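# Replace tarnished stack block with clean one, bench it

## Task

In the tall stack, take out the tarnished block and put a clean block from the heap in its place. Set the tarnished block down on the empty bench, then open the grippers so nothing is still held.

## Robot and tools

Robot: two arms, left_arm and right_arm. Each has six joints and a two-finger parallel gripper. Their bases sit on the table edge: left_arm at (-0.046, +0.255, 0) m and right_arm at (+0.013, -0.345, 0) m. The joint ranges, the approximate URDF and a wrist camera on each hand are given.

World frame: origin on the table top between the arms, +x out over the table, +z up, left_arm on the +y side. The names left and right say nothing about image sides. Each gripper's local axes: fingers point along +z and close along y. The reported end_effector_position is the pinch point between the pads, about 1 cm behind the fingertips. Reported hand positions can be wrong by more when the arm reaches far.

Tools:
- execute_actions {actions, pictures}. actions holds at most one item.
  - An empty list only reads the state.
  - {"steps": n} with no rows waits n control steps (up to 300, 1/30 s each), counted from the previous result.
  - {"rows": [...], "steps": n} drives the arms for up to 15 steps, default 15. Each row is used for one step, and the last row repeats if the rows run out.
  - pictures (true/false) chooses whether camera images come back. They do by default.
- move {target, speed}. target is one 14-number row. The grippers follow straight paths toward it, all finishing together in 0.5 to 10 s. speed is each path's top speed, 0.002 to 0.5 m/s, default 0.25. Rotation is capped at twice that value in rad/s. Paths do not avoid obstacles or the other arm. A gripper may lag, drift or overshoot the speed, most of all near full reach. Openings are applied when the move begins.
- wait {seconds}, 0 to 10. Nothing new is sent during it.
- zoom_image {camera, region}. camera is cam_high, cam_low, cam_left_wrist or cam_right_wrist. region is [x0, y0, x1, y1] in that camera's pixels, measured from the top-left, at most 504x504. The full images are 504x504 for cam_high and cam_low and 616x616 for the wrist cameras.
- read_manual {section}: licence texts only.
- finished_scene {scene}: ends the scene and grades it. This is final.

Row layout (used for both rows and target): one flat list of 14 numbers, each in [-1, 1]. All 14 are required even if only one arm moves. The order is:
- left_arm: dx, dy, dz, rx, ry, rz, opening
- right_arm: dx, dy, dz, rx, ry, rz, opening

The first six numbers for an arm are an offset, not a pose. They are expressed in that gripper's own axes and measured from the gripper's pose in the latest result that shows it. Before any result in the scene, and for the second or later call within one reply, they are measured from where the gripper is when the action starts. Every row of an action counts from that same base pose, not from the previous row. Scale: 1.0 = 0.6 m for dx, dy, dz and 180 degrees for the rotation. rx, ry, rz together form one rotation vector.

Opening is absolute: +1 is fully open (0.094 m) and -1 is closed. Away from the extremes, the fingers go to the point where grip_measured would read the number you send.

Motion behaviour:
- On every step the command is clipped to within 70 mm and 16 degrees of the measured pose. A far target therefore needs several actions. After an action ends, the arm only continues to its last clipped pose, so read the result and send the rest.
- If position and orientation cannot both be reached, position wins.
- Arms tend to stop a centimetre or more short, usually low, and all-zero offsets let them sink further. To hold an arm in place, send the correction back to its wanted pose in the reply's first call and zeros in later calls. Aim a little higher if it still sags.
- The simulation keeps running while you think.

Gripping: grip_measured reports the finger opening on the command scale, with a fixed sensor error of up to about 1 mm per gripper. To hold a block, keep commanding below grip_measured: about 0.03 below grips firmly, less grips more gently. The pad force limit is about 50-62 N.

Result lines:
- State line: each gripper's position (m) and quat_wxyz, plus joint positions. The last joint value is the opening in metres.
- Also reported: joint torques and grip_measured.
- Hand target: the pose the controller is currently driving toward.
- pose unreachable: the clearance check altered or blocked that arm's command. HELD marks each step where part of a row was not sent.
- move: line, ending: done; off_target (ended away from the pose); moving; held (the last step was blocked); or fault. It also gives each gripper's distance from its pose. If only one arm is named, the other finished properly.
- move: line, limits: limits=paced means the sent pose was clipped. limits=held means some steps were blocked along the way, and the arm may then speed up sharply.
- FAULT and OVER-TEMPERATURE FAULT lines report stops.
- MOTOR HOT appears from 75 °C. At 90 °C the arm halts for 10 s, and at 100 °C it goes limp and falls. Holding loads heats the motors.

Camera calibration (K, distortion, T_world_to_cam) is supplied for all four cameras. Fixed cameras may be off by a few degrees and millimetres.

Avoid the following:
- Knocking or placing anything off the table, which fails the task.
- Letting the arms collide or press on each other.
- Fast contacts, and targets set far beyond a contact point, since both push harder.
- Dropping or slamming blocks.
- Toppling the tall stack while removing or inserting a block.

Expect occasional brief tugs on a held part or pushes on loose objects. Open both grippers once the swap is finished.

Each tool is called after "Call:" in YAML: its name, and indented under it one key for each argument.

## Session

Call:
execute_actions:
  actions: []

Scene clock: 0.00 s of 7120.00 s.
left_arm: end_effector_position=(+0.3893, +0.2627, +0.2304) grip_measured=+1.000 end_effector_quat_wxyz=(+0.517, -0.393, +0.733, +0.200) | right_arm: end_effector_position=(+0.0789, -0.0715, +0.1403) grip_measured=+1.000 end_effector_quat_wxyz=(-0.340, +0.883, -0.325, +0.010)
Joint positions: left_arm=[-0.25   1.693  1.341 -0.516 -1.041 -0.917  0.094] | right_arm=[ 1.285  0.981  0.718 -0.628  0.152 -1.062  0.094]
Joint velocities: left_arm=[-0.012 -0.012 -0.017  0.037 -0.007 -0.037  0.   ] | right_arm=[ 0.007 -0.007 -0.012 -0.022  0.051  0.022  0.   ]
Joint torques (N m, as the arm reports them, + toward a larger angle): no reading
Hand target (left_arm): +0.387, +0.264, +0.231; +0.515, -0.392, +0.734, +0.207
Hand target (right_arm): +0.079, -0.067, +0.150; -0.355, +0.876, -0.326, +0.005
camera_calibration (this result's frames):
cam_left_wrist: T_world_to_cam=[[0.719033, -0.694858, -0.0127929, -0.10024], [-0.451327, -0.452873, -0.768902, 0.521249], [0.528484, 0.55864, -0.639239, -0.0930962], [0, 0, 0, 1]] pos_world=[0.35653, 0.218414, 0.339996]
cam_right_wrist: T_world_to_cam=[[0.76866, 0.374296, 0.518715, -0.103923], [0.243498, -0.921089, 0.303815, -0.107369], [0.591499, -0.107225, -0.799144, 0.161122], [0, 0, 0, 1]] pos_world=[0.010722, -0.0427217, 0.215287]

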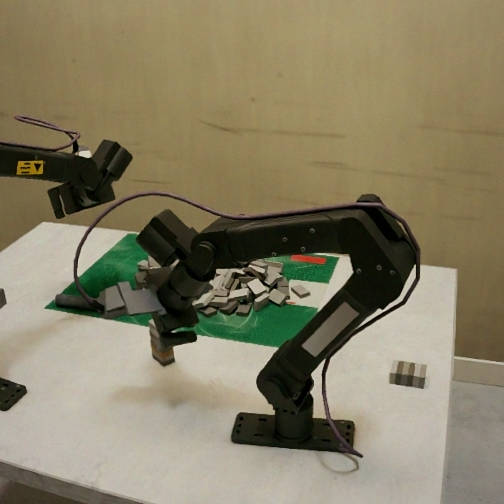

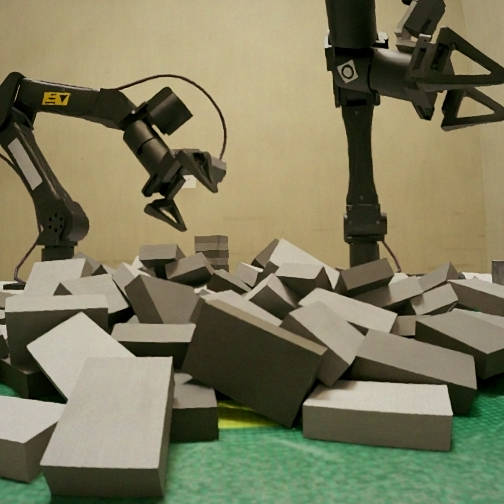

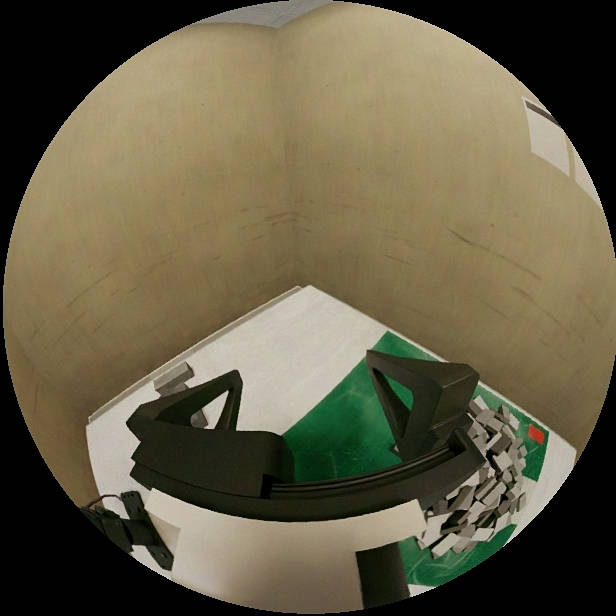

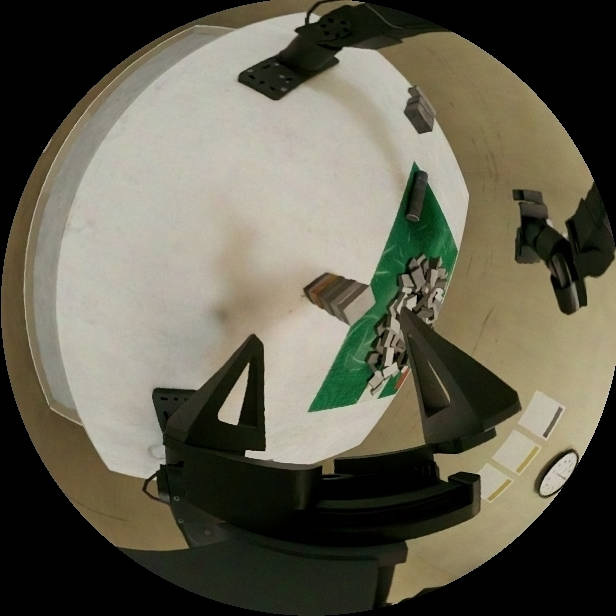

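Call:
move:
  target: [0.192,0.003,-0.332,0.14,0.362,0.275,1,0.307,-0.027,-0.233,-0.008,0.284,0.736,1]

Call:
zoom_image:
  camera: "cam_high"
  region: [110, 295, 210, 375]

Call:
zoom_image:
  camera: "cam_left_wrist"
  region: [200, 110, 500, 410]

Scene clock: 20.13 s of 7120.00 s.
left_arm: end_effector_position=(+0.2518, +0.0866, +0.2017) grip_measured=+1.000 end_effector_quat_wxyz=(+0.033, -0.015, +0.999, -0.015) | right_arm: end_effector_position=(+0.2017, -0.2523, +0.2105) grip_measured=+1.000 end_effector_quat_wxyz=(+0.054, -0.012, +0.998, +0.020)
Joint positions: left_arm=[-0.426  1.814  1.874 -1.56  -0.008 -0.554  0.094] | right_arm=[ 0.319  1.281  1.387 -1.563  0.012  0.437  0.094]
Joint velocities: left_arm=[-0.002  0.002  0.007 -0.037 -0.022  0.007  0.   ] | right_arm=[-0.022 -0.007  0.002 -0.051 -0.066  0.022  0.   ]
Joint torques (N m, as the arm reports them, + toward a larger angle): left_arm=[-0.86 -7.26  7.54  0.37  0.08  0.1 ] | right_arm=[-0.83 -3.62  9.31  0.49  0.    0.11]
Hand target (left_arm): +0.248, +0.083, +0.201; +0.023, -0.005, +1.000, -0.014
Hand target (right_arm): +0.204, -0.253, +0.219; +0.064, -0.002, +0.998, +0.027
Off the commanded pose (left_arm): 0.005 m, 4 deg.
Off the commanded pose (right_arm): 0.010 m, 7 deg.
joint sent to its limit (left arm) — the command would take joint 4 (wrist pitch) past its lower limit, so that joint was sent only as far as its limit.
joint sent to its limit (right arm) — the command would take joint 4 (wrist pitch) past its lower limit, so that joint was sent only as far as its limit.
After step 90, 11.73 s passed at rest.
move: off_target (left_arm, right_arm)
camera_calibration (this result's frames):
cam_left_wrist: T_world_to_cam=[[-0.130258, -0.989091, 0.0687894, 0.0987564], [-0.963737, 0.142606, 0.225555, 0.234177], [-0.232904, -0.0369145, -0.971799, 0.369948], [0, 0, 0, 1]] pos_world=[0.324712, 0.0779404, 0.299902]
cam_right_wrist: T_world_to_cam=[[-0.255767, -0.96397, -0.0731092, -0.173457], [-0.743751, 0.147896, 0.651891, 0.070509], [-0.617591, 0.221107, -0.75478, 0.442535], [0, 0, 0, 1]] pos_world=[0.281382, -0.275483, 0.275371]

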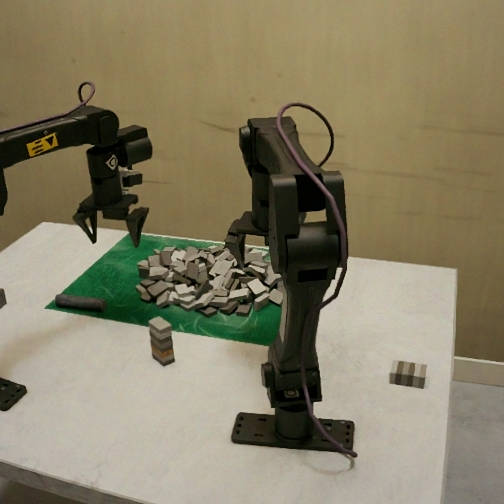

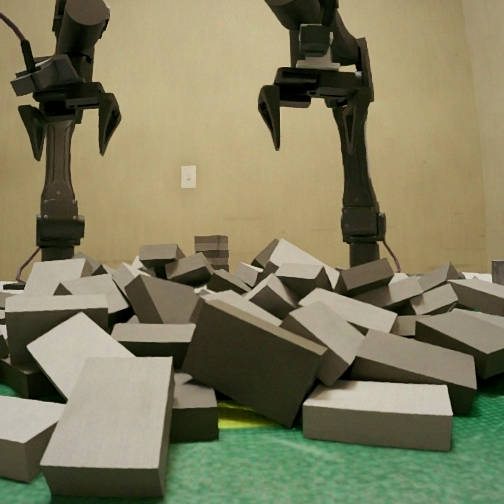

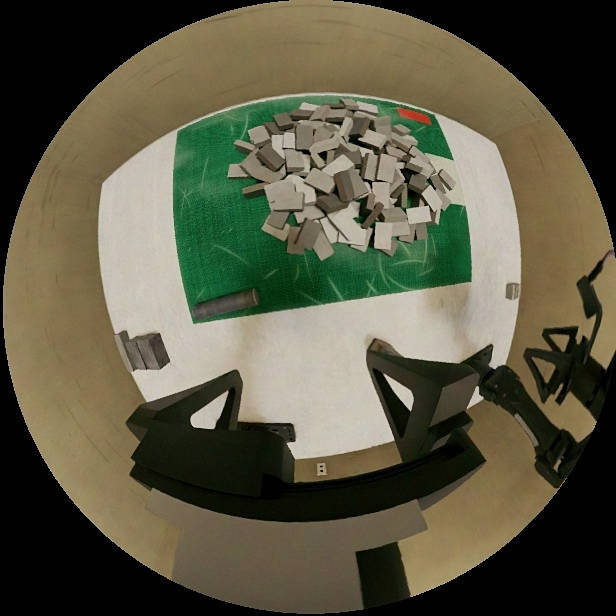

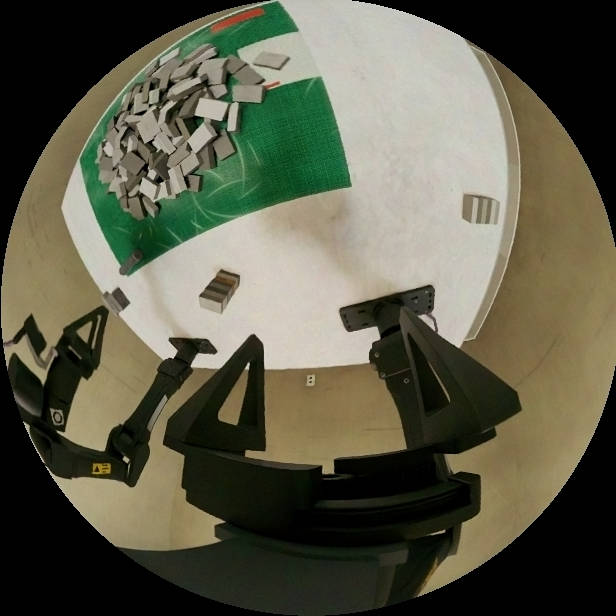

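Region (110, 295, 210, 375) of cam_high's 504x504 image, scaled by 5.040, with more detail than that image has; it fills the top 403 rows of this view, and the rest is white.

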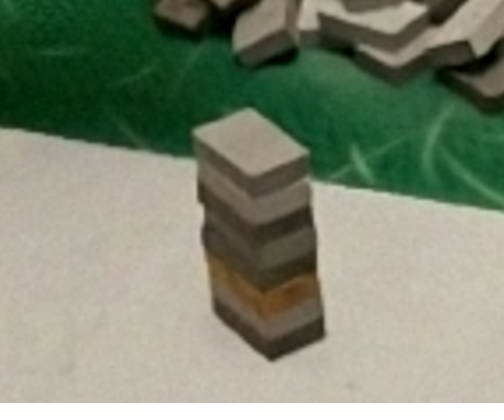

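Region (200, 110, 500, 410) of cam_left_wrist's 616x616 image, scaled by 1.680, with more detail than that image has.

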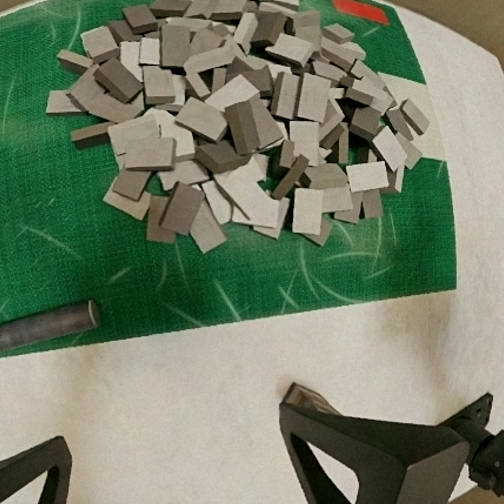

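Call:
move:
  target: [-0.178,-0.057,0.197,0,0.02,0.17,-0.1,0.073,0.325,0.105,0,0.035,-0.32,0.1]

Call:
zoom_image:
  camera: "cam_left_wrist"
  region: [180, 230, 440, 470]

Call:
zoom_image:
  camera: "cam_right_wrist"
  region: [200, 180, 440, 420]

Scene clock: 43.53 s of 7120.00 s.
left_arm: end_effector_position=(+0.3653, +0.0489, +0.0927) grip_measured=-0.098 end_effector_quat_wxyz=(+0.009, +0.249, +0.968, -0.002) | right_arm: end_effector_position=(+0.1547, -0.0633, +0.1419) grip_measured=+0.102 end_effector_quat_wxyz=(-0.014, -0.485, +0.874, -0.019)
Joint positions: left_arm=[-0.371  2.351  2.249 -1.451 -0.     0.035  0.042] | right_arm=[ 0.968  1.779  1.591 -1.427  0.016  0.098  0.052]
Joint velocities: left_arm=[ 0.012 -0.012  0.007 -0.051 -0.066  0.066 -0.   ] | right_arm=[-0.007 -0.012 -0.017  0.007 -0.007 -0.051 -0.   ]
Joint torques (N m, as the arm reports them, + toward a larger angle): left_arm=[  0.94 -11.25   8.83   0.26   0.14   0.11] | right_arm=[ 0.62 -7.57  9.49  0.42  0.05 -0.05]
Hand target (left_arm): +0.367, +0.051, +0.093; +0.005, +0.249, +0.968, -0.005
Hand target (right_arm): +0.157, -0.054, +0.149; +0.005, -0.492, +0.870, -0.009
Off the commanded pose (left_arm): 0.004 m, 1 deg.
Off the commanded pose (right_arm): 0.012 m, 2 deg.
After step 90, 17.80 s passed at rest.
move: off_target (right_arm)
camera_calibration (this result's frames):
cam_left_wrist: T_world_to_cam=[[-0.614127, -0.787902, 0.0453674, 0.252843], [-0.750527, 0.600837, 0.275143, 0.268622], [-0.244044, 0.134923, -0.960332, 0.283686], [0, 0, 0, 1]] pos_world=[0.426118, -0.000458682, 0.187052]
cam_right_wrist: T_world_to_cam=[[0.663625, -0.747634, 0.0254085, -0.150882], [-0.511218, -0.428453, 0.74504, -0.0333764], [-0.546131, -0.507416, -0.666536, 0.250266], [0, 0, 0, 1]] pos_world=[0.219744, -0.00011635, 0.195511]

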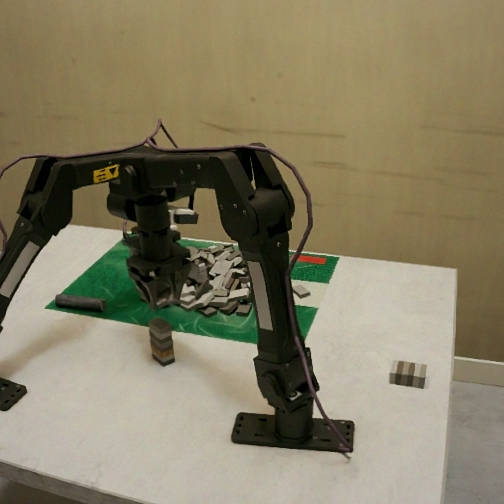

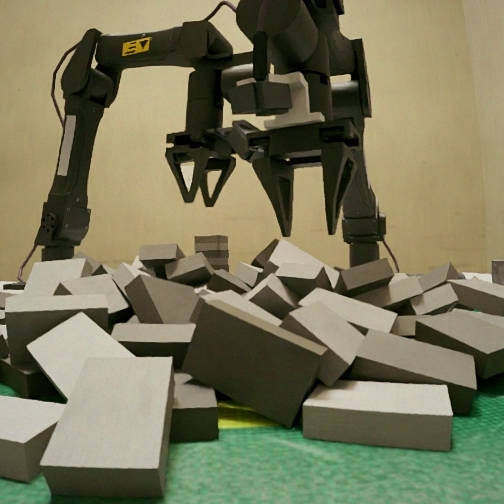

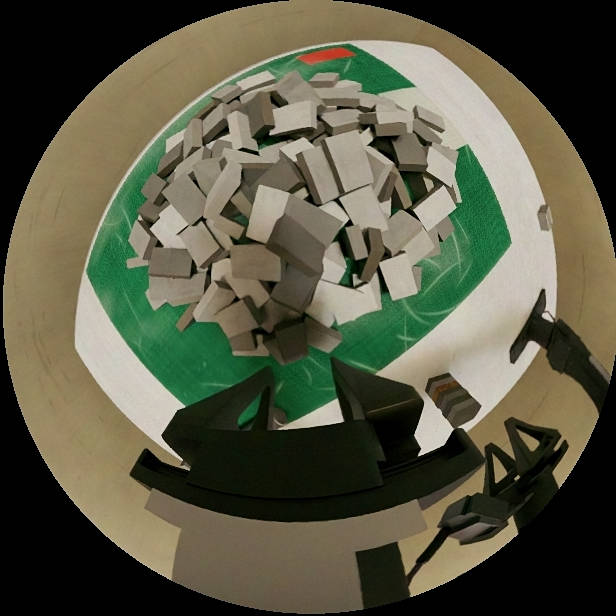

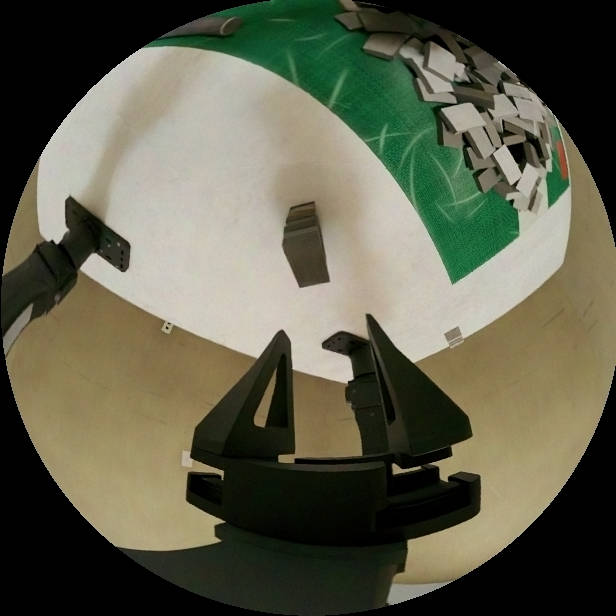

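Region (180, 230, 440, 470) of cam_left_wrist's 616x616 image, scaled by 1.938, with more detail than that image has; it fills the top 465 rows of this view, and the rest is white.

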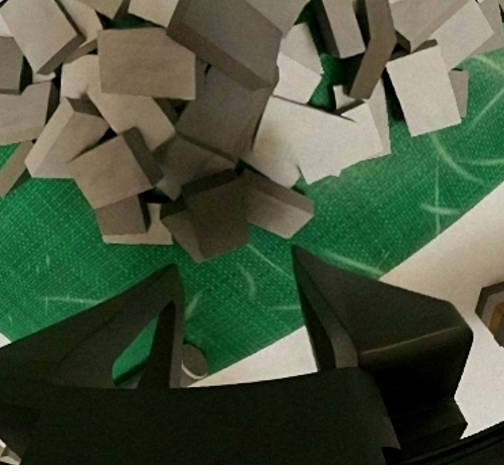

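Region (200, 180, 440, 420) of cam_right_wrist's 616x616 image, scaled by 2.100, with more detail than that image has.

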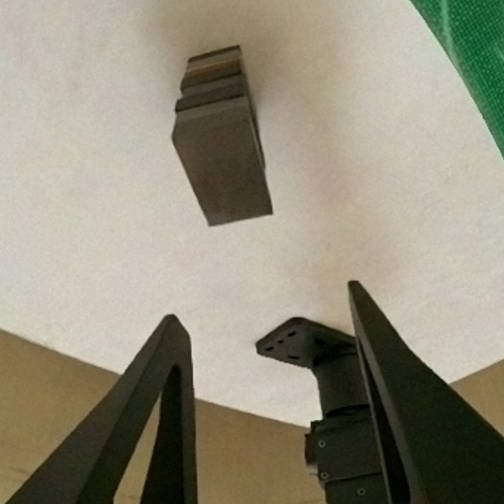

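Call:
execute_actions:
  actions: []

Scene clock: 67.20 s of 7120.00 s.
left_arm: end_effector_position=(+0.3651, +0.0490, +0.0927) grip_measured=-0.098 end_effector_quat_wxyz=(+0.009, +0.250, +0.968, -0.002) | right_arm: end_effector_position=(+0.1547, -0.0633, +0.1419) grip_measured=+0.102 end_effector_quat_wxyz=(-0.014, -0.486, +0.874, -0.019)
Joint positions: left_arm=[-0.371  2.351  2.249 -1.451 -0.     0.037  0.042] | right_arm=[ 0.968  1.779  1.591 -1.427  0.016  0.097  0.052]
Joint velocities: left_arm=[-0.002  0.007 -0.002 -0.022  0.007  0.066 -0.001] | right_arm=[-0.012 -0.002  0.007  0.022  0.007  0.022 -0.   ]
Joint torques (N m, as the arm reports them, + toward a larger angle): left_arm=[  0.94 -11.28   8.82   0.26   0.14   0.11] | right_arm=[ 0.54 -7.57  9.47  0.42  0.04 -0.05]
Hand target (left_arm): +0.367, +0.051, +0.093; +0.005, +0.249, +0.968, -0.005
Hand target (right_arm): +0.157, -0.054, +0.149; +0.005, -0.493, +0.870, -0.009
Off the commanded pose (left_arm): 0.004 m, 1 deg.
Off the commanded pose (right_arm): 0.012 m, 2 deg.
Steps of this call (steps 1 to 90: nothing new was sent; then 20.67 s passed at rest). Readings (end_effector_position):
1: left_arm (+0.3653, +0.0489, +0.0927) | right_arm (+0.1547, -0.0633, +0.1419)
2: left_arm (+0.3652, +0.0490, +0.0927) | right_arm (+0.1547, -0.0633, +0.1419)
4: left_arm (+0.3652, +0.0490, +0.0927) | right_arm (+0.1547, -0.0633, +0.1419)
8: left_arm (+0.3651, +0.0490, +0.0927) | right_arm (+0.1547, -0.0633, +0.1419)
90: the state above
camera_calibration (this result's frames):
cam_left_wrist: T_world_to_cam=[[-0.614997, -0.787216, 0.0454947, 0.253079], [-0.749654, 0.601596, 0.275865, 0.268022], [-0.244535, 0.135551, -0.960119, 0.283758], [0, 0, 0, 1]] pos_world=[0.425955, -0.000476952, 0.18699]
cam_right_wrist: T_world_to_cam=[[0.664765, -0.746622, 0.0253555, -0.150987], [-0.510511, -0.429238, 0.745073, -0.03354], [-0.545404, -0.508243, -0.666501, 0.250096], [0, 0, 0, 1]] pos_world=[0.219652, -0.0000177464, 0.195507]

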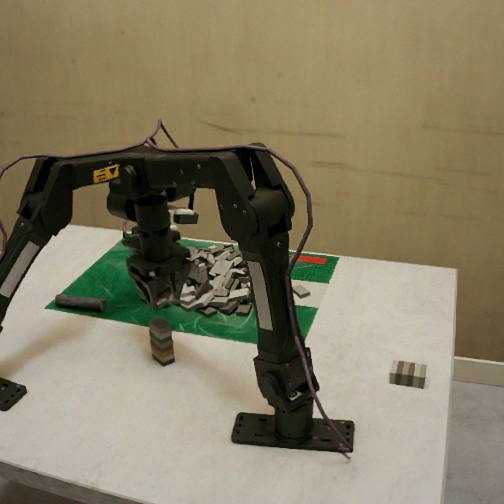

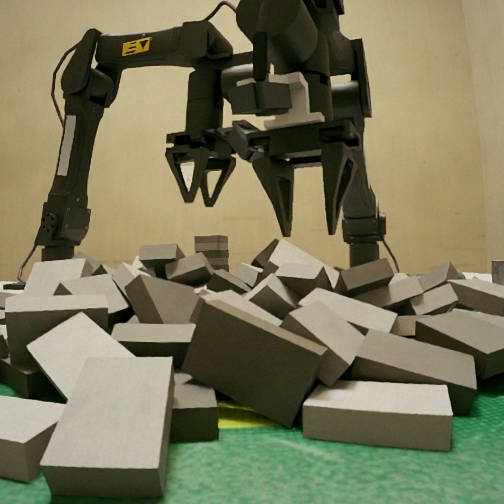

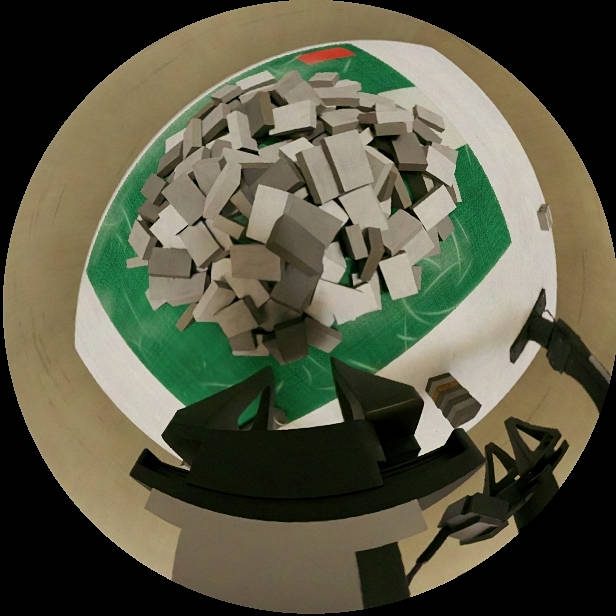

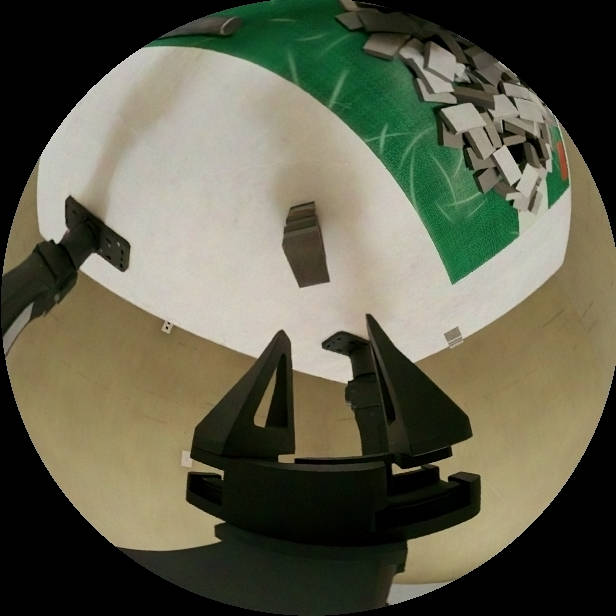

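Call:
move:
  target: [0,0.012,0.06,0,0,0,-0.1, -0.01,0.02,0.06,0,0,0,0.2]
  speed: 0.08

Scene clock: 75.23 s of 7120.00 s.
left_arm: end_effector_position=(+0.3694, +0.0506, +0.0601) grip_measured=-0.098 end_effector_quat_wxyz=(+0.010, +0.250, +0.968, -0.002) | right_arm: end_effector_position=(+0.1487, -0.0592, +0.1054) grip_measured=+0.199 end_effector_quat_wxyz=(-0.022, -0.485, +0.874, -0.026)
Joint positions: left_arm=[-0.363  2.351  2.119 -1.319 -0.     0.044  0.042] | right_arm=[ 0.991  1.806  1.479 -1.309  0.016  0.122  0.056]
Joint velocities: left_arm=[ 0.002  0.007 -0.012  0.022  0.022 -0.037  0.   ] | right_arm=[-0.007 -0.002 -0.007 -0.037  0.081  0.007 -0.   ]
Joint torques (N m, as the arm reports them, + toward a larger angle): left_arm=[  0.92 -12.82   4.71   0.53   0.02   0.12] | right_arm=[ 0.72 -7.72  6.77  0.46 -0.04  0.11]
Hand target (left_arm): +0.370, +0.055, +0.057; +0.009, +0.250, +0.968, -0.002
Hand target (right_arm): +0.147, -0.053, +0.106; -0.013, -0.486, +0.874, -0.019
Off the commanded pose (left_arm): 0.006 m, 0 deg.
Off the commanded pose (right_arm): 0.006 m, 1 deg.
After step 90, 4.03 s passed at rest.
move: done
camera_calibration (this result's frames):
cam_left_wrist: T_world_to_cam=[[-0.615423, -0.786926, 0.0447506, 0.258644], [-0.750191, 0.60222, 0.273029, 0.279636], [-0.241803, 0.134457, -0.960964, 0.252406], [0, 0, 0, 1]] pos_world=[0.429988, 0.00119353, 0.15463]
cam_right_wrist: T_world_to_cam=[[0.66304, -0.747771, 0.0348835, -0.143789], [-0.50563, -0.413, 0.757476, -0.00875099], [-0.552011, -0.519875, -0.651931, 0.223339], [0, 0, 0, 1]] pos_world=[0.214199, 0.00497347, 0.157246]

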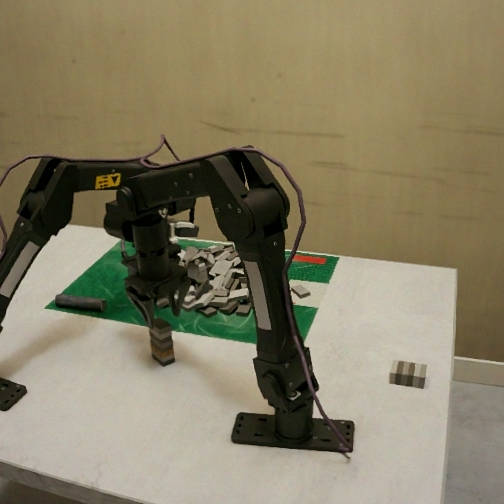

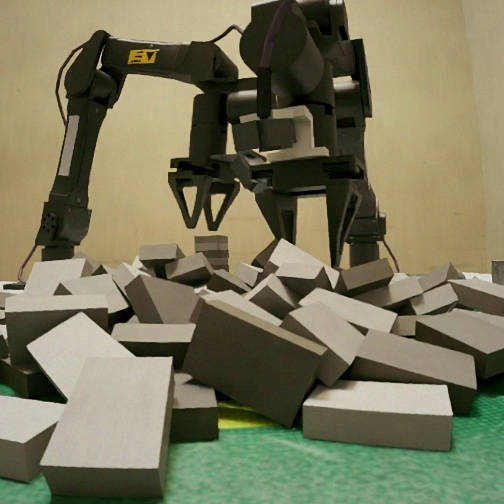

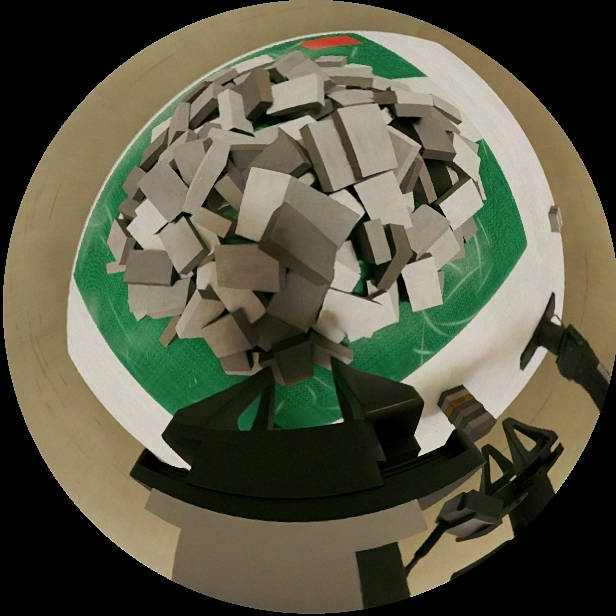

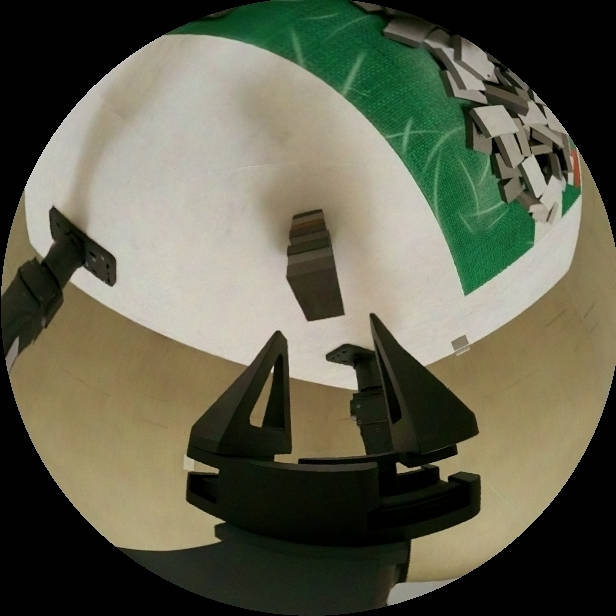

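Call:
zoom_image:
  camera: "cam_left_wrist"
  region: [200,250,460,430]

Region (200, 250, 460, 430) of cam_left_wrist's 616x616 image, scaled by 1.938, with more detail than that image has; it fills the top 349 rows of this view, and the rest is white.

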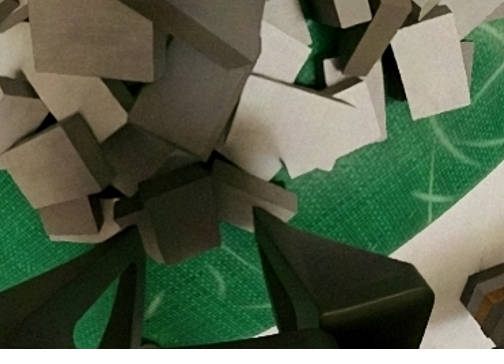

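Call:
move:
  target: [0,0,-0.08,0,0,0,-0.1, -0.025,0.004,0.045,0,0,0,0.2]
  speed: 0.06

Scene clock: 93.63 s of 7120.00 s.
left_arm: end_effector_position=(+0.3678, +0.0514, +0.1114) grip_measured=-0.098 end_effector_quat_wxyz=(+0.018, +0.250, +0.968, -0.004) | right_arm: end_effector_position=(+0.1527, -0.0506, +0.0782) grip_measured=+0.199 end_effector_quat_wxyz=(-0.029, -0.484, +0.874, -0.031)
Joint positions: left_arm=[-0.363  2.351  2.324 -1.507 -0.     0.044  0.042] | right_arm=[ 0.991  1.872  1.452 -1.234  0.016  0.123  0.056]
Joint velocities: left_arm=[-0.007  0.007  0.007 -0.051 -0.051  0.022 -0.001] | right_arm=[ 0.022 -0.007 -0.017  0.037 -0.007  0.007 -0.   ]
Joint torques (N m, as the arm reports them, + toward a larger angle): left_arm=[  0.05 -10.73   8.69   0.28   0.02   0.01] | right_arm=[ 0.04 -8.09  6.34  0.44 -0.02  0.01]
Hand target (left_arm): +0.368, +0.051, +0.108; +0.010, +0.250, +0.968, -0.002
Hand target (right_arm): +0.154, -0.047, +0.077; -0.022, -0.485, +0.874, -0.026
Off the commanded pose (left_arm): 0.003 m, 1 deg.
Off the commanded pose (right_arm): 0.004 m, 1 deg.
After step 90, 14.07 s passed at rest.
move: done
camera_calibration (this result's frames):
cam_left_wrist: T_world_to_cam=[[-0.616027, -0.786626, 0.0415992, 0.256543], [-0.753912, 0.604068, 0.258298, 0.26685], [-0.228313, 0.127756, -0.965169, 0.297032], [0, 0, 0, 1]] pos_world=[0.427035, 0.00265978, 0.207088]
cam_right_wrist: T_world_to_cam=[[0.663026, -0.747441, 0.0415765, -0.139585], [-0.500398, -0.401207, 0.767226, 0.016487], [-0.556775, -0.529495, -0.640028, 0.211542], [0, 0, 0, 1]] pos_world=[0.21858, 0.0142936, 0.128547]

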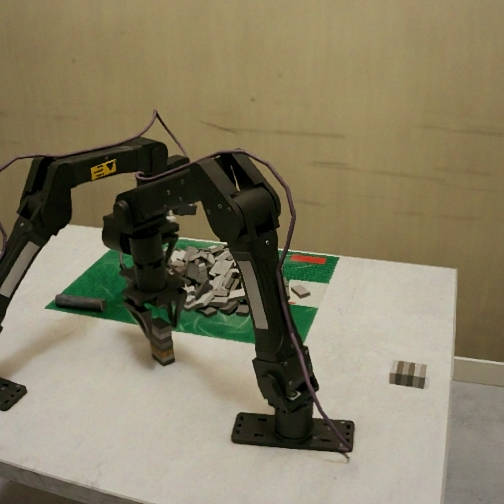

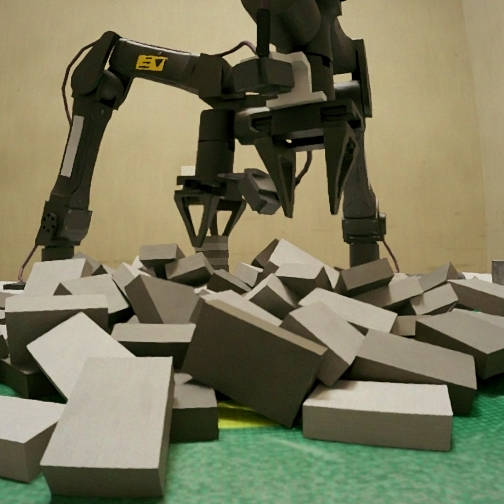

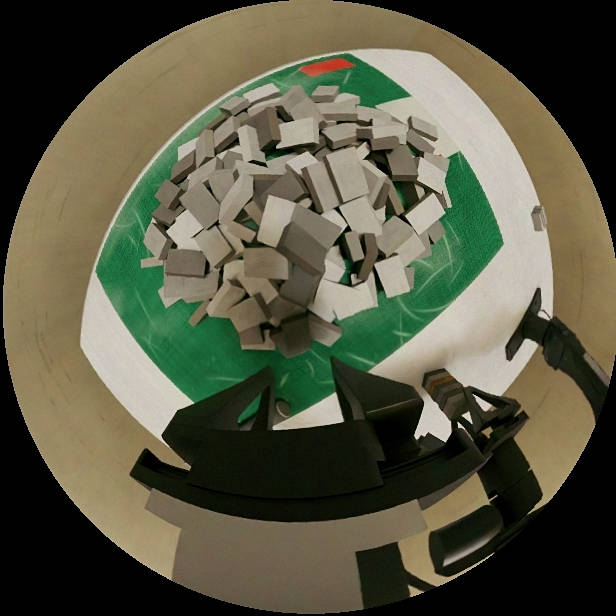

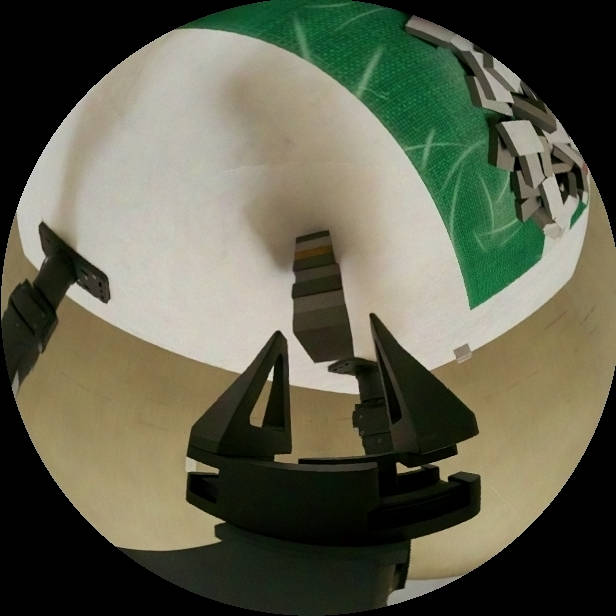

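Call:
move:
  target: [0,0,0,0,0,0,-0.1, -0.012,0.002,0.048,0,-0.035,-0.02,0.1]
  speed: 0.05

Call:
zoom_image:
  camera: "cam_high"
  region: [110,295,210,375]

Scene clock: 102.40 s of 7120.00 s.
left_arm: end_effector_position=(+0.3674, +0.0516, +0.1114) grip_measured=-0.098 end_effector_quat_wxyz=(+0.017, +0.250, +0.968, -0.003) | right_arm: end_effector_position=(+0.1521, -0.0520, +0.0397) grip_measured=+0.102 end_effector_quat_wxyz=(-0.006, -0.507, +0.862, -0.014)
Joint positions: left_arm=[-0.363  2.351  2.324 -1.509 -0.     0.044  0.042] | right_arm=[ 0.991  1.851  1.27  -1.015  0.017  0.071  0.052]
Joint velocities: left_arm=[-0.002  0.007  0.002 -0.037 -0.022  0.066 -0.   ] | right_arm=[ 0.002 -0.007 -0.017  0.066  0.007 -0.066  0.   ]
Joint torques (N m, as the arm reports them, + toward a larger angle): left_arm=[  0.06 -12.28   6.4    0.48   0.03   0.01] | right_arm=[  0.33 -10.25   6.2    0.57   0.09  -0.03]
Hand target (left_arm): +0.368, +0.051, +0.111; +0.018, +0.250, +0.968, -0.004
Hand target (right_arm): +0.155, -0.046, +0.049; +0.018, -0.512, +0.859, -0.003
Off the commanded pose (left_arm): 0.000 m, 0 deg.
Off the commanded pose (right_arm): 0.011 m, 3 deg.
After step 90, 4.03 s passed at rest.
move: off_target (right_arm)
camera_calibration (this result's frames):
cam_left_wrist: T_world_to_cam=[[-0.61597, -0.786654, 0.0419071, 0.256413], [-0.753558, 0.603892, 0.259738, 0.266214], [-0.229631, 0.128411, -0.964769, 0.297327], [0, 0, 0, 1]] pos_world=[0.426827, 0.00276352, 0.20696]
cam_right_wrist: T_world_to_cam=[[0.699983, -0.71393, 0.0181192, -0.14158], [-0.494459, -0.466181, 0.733611, 0.0422393], [-0.5153, -0.522474, -0.679328, 0.181495], [0, 0, 0, 1]] pos_world=[0.213513, 0.01344, 0.094873]

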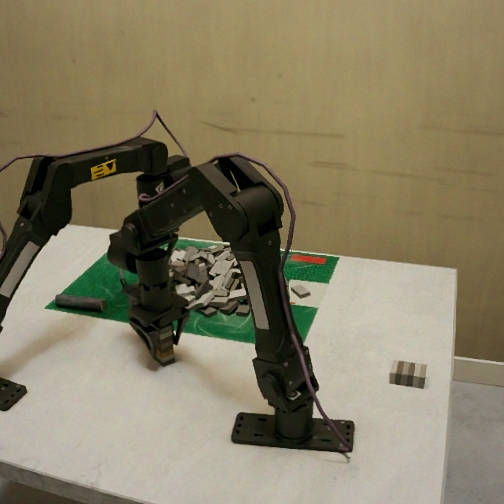

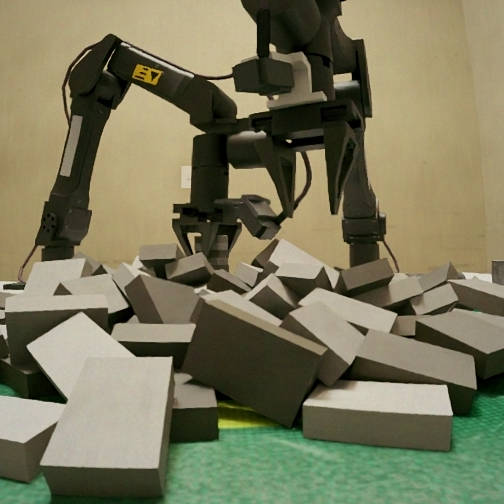

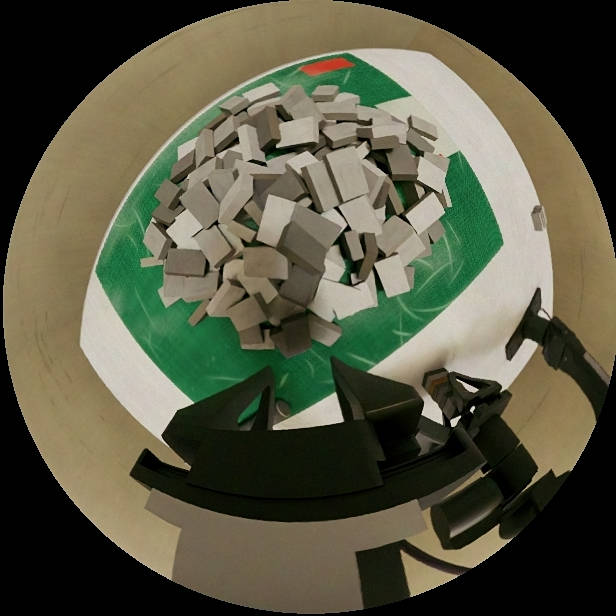

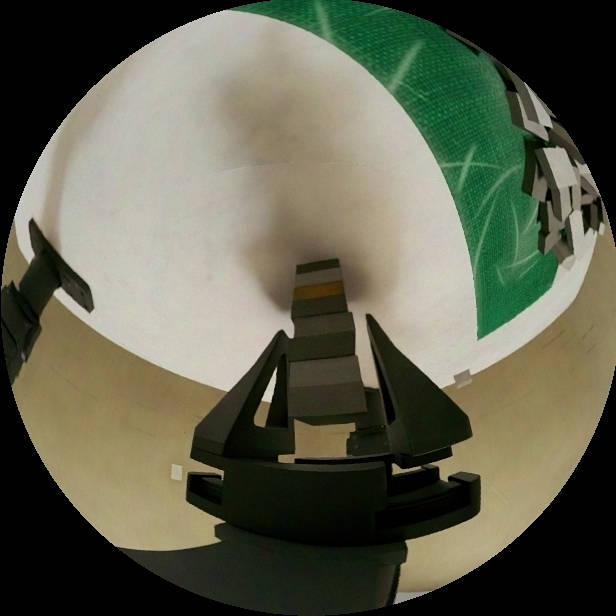

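Region (110, 295, 210, 375) of cam_high's 504x504 image, scaled by 5.040, with more detail than that image has; it fills the top 403 rows of this view, and the rest is white.

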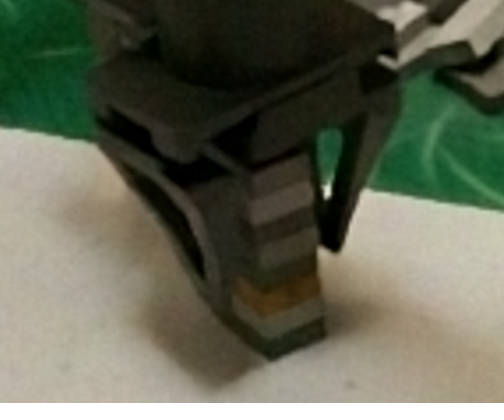

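Call:
move:
  target: [0,0,0,0,0,0,-0.1, -0.006,0.008,-0.006,0,0,0,-0.3]
  speed: 0.04

Call:
zoom_image:
  camera: "cam_high"
  region: [110,295,210,375]

Call:
zoom_image:
  camera: "cam_left_wrist"
  region: [400,350,520,440]

Scene clock: 111.23 s of 7120.00 s.
left_arm: end_effector_position=(+0.3674, +0.0516, +0.1114) grip_measured=-0.098 end_effector_quat_wxyz=(+0.017, +0.250, +0.968, -0.003) | right_arm: end_effector_position=(+0.1526, -0.0522, +0.0397) grip_measured=-0.298 end_effector_quat_wxyz=(-0.005, -0.504, +0.863, -0.015)
Joint positions: left_arm=[-0.363  2.351  2.324 -1.509 -0.     0.044  0.042] | right_arm=[ 0.991  1.851  1.27  -1.015  0.02   0.077  0.033]
Joint velocities: left_arm=[ 0.012 -0.012  0.017 -0.066 -0.037  0.007  0.001] | right_arm=[-0.027 -0.007  0.007 -0.007 -0.007 -0.022 -0.001]
Joint torques (N m, as the arm reports them, + toward a larger angle): left_arm=[  0.04 -12.31   6.43   0.45   0.01   0.01] | right_arm=[ 1.   -7.12  9.11  0.21 -0.06  0.06]
Hand target (left_arm): +0.367, +0.052, +0.111; +0.017, +0.250, +0.968, -0.003
Hand target (right_arm): +0.150, -0.047, +0.043; -0.005, -0.507, +0.862, -0.014
Off the commanded pose (left_arm): 0.000 m, 0 deg.
Off the commanded pose (right_arm): 0.007 m, 0 deg.
After step 90, 5.13 s passed at rest.
move: done
camera_calibration (this result's frames):
cam_left_wrist: T_world_to_cam=[[-0.61597, -0.786654, 0.0419071, 0.256413], [-0.753558, 0.603892, 0.259738, 0.266214], [-0.229631, 0.128411, -0.964769, 0.297327], [0, 0, 0, 1]] pos_world=[0.426827, 0.00276352, 0.20696]
cam_right_wrist: T_world_to_cam=[[0.695886, -0.717844, 0.0210689, -0.141785], [-0.499234, -0.462457, 0.732734, 0.0433268], [-0.516245, -0.520418, -0.680188, 0.181922], [0, 0, 0, 1]] pos_world=[0.214213, 0.0129328, 0.0949815]

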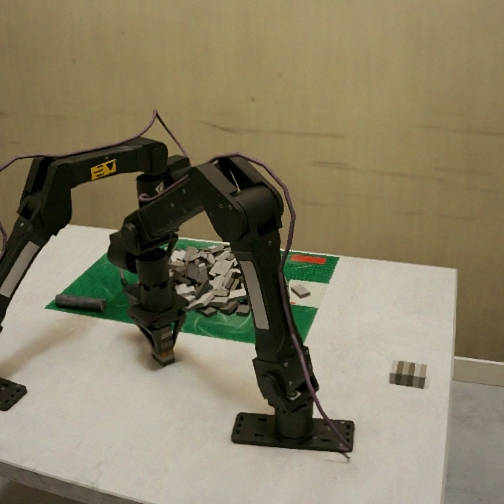

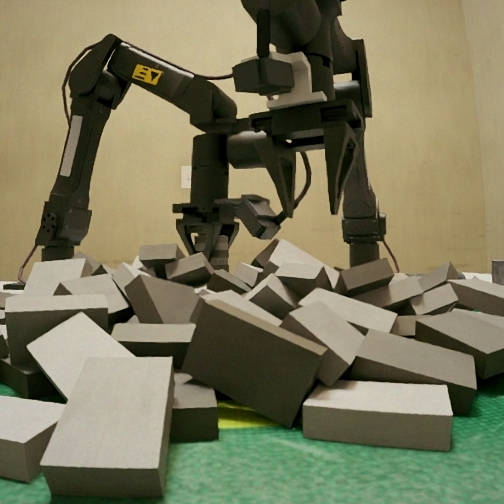

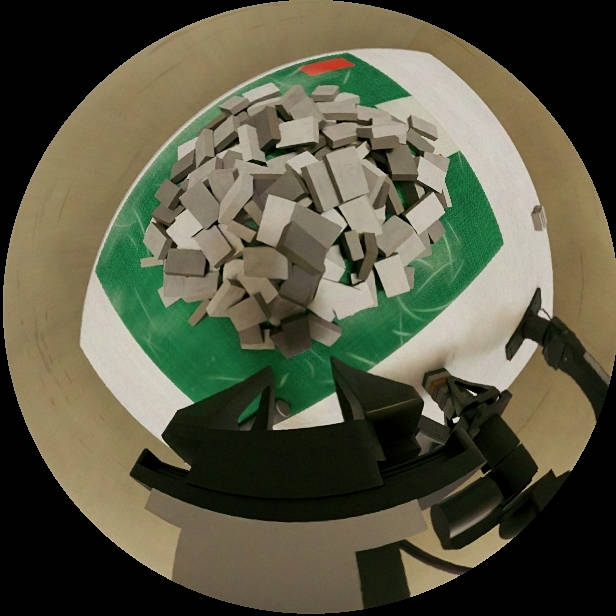

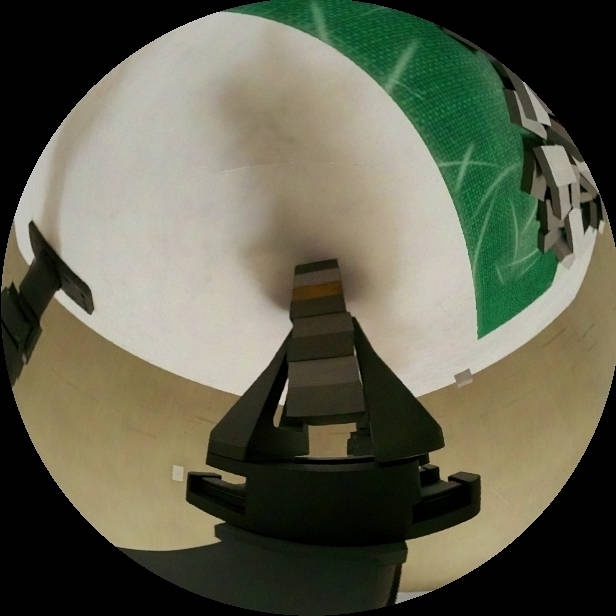

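Region (110, 295, 210, 375) of cam_high's 504x504 image, scaled by 5.040, with more detail than that image has; it fills the top 403 rows of this view, and the rest is white.

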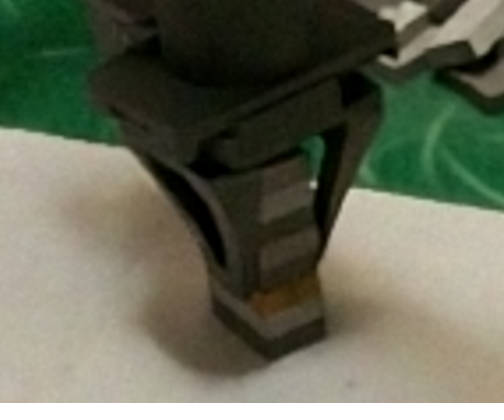

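Region (400, 350, 520, 440) of cam_left_wrist's 616x616 image, scaled by 4.200, with more detail than that image has; it fills the top 378 rows of this view, and the rest is white.

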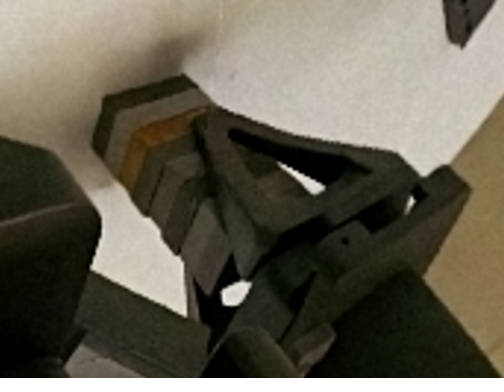

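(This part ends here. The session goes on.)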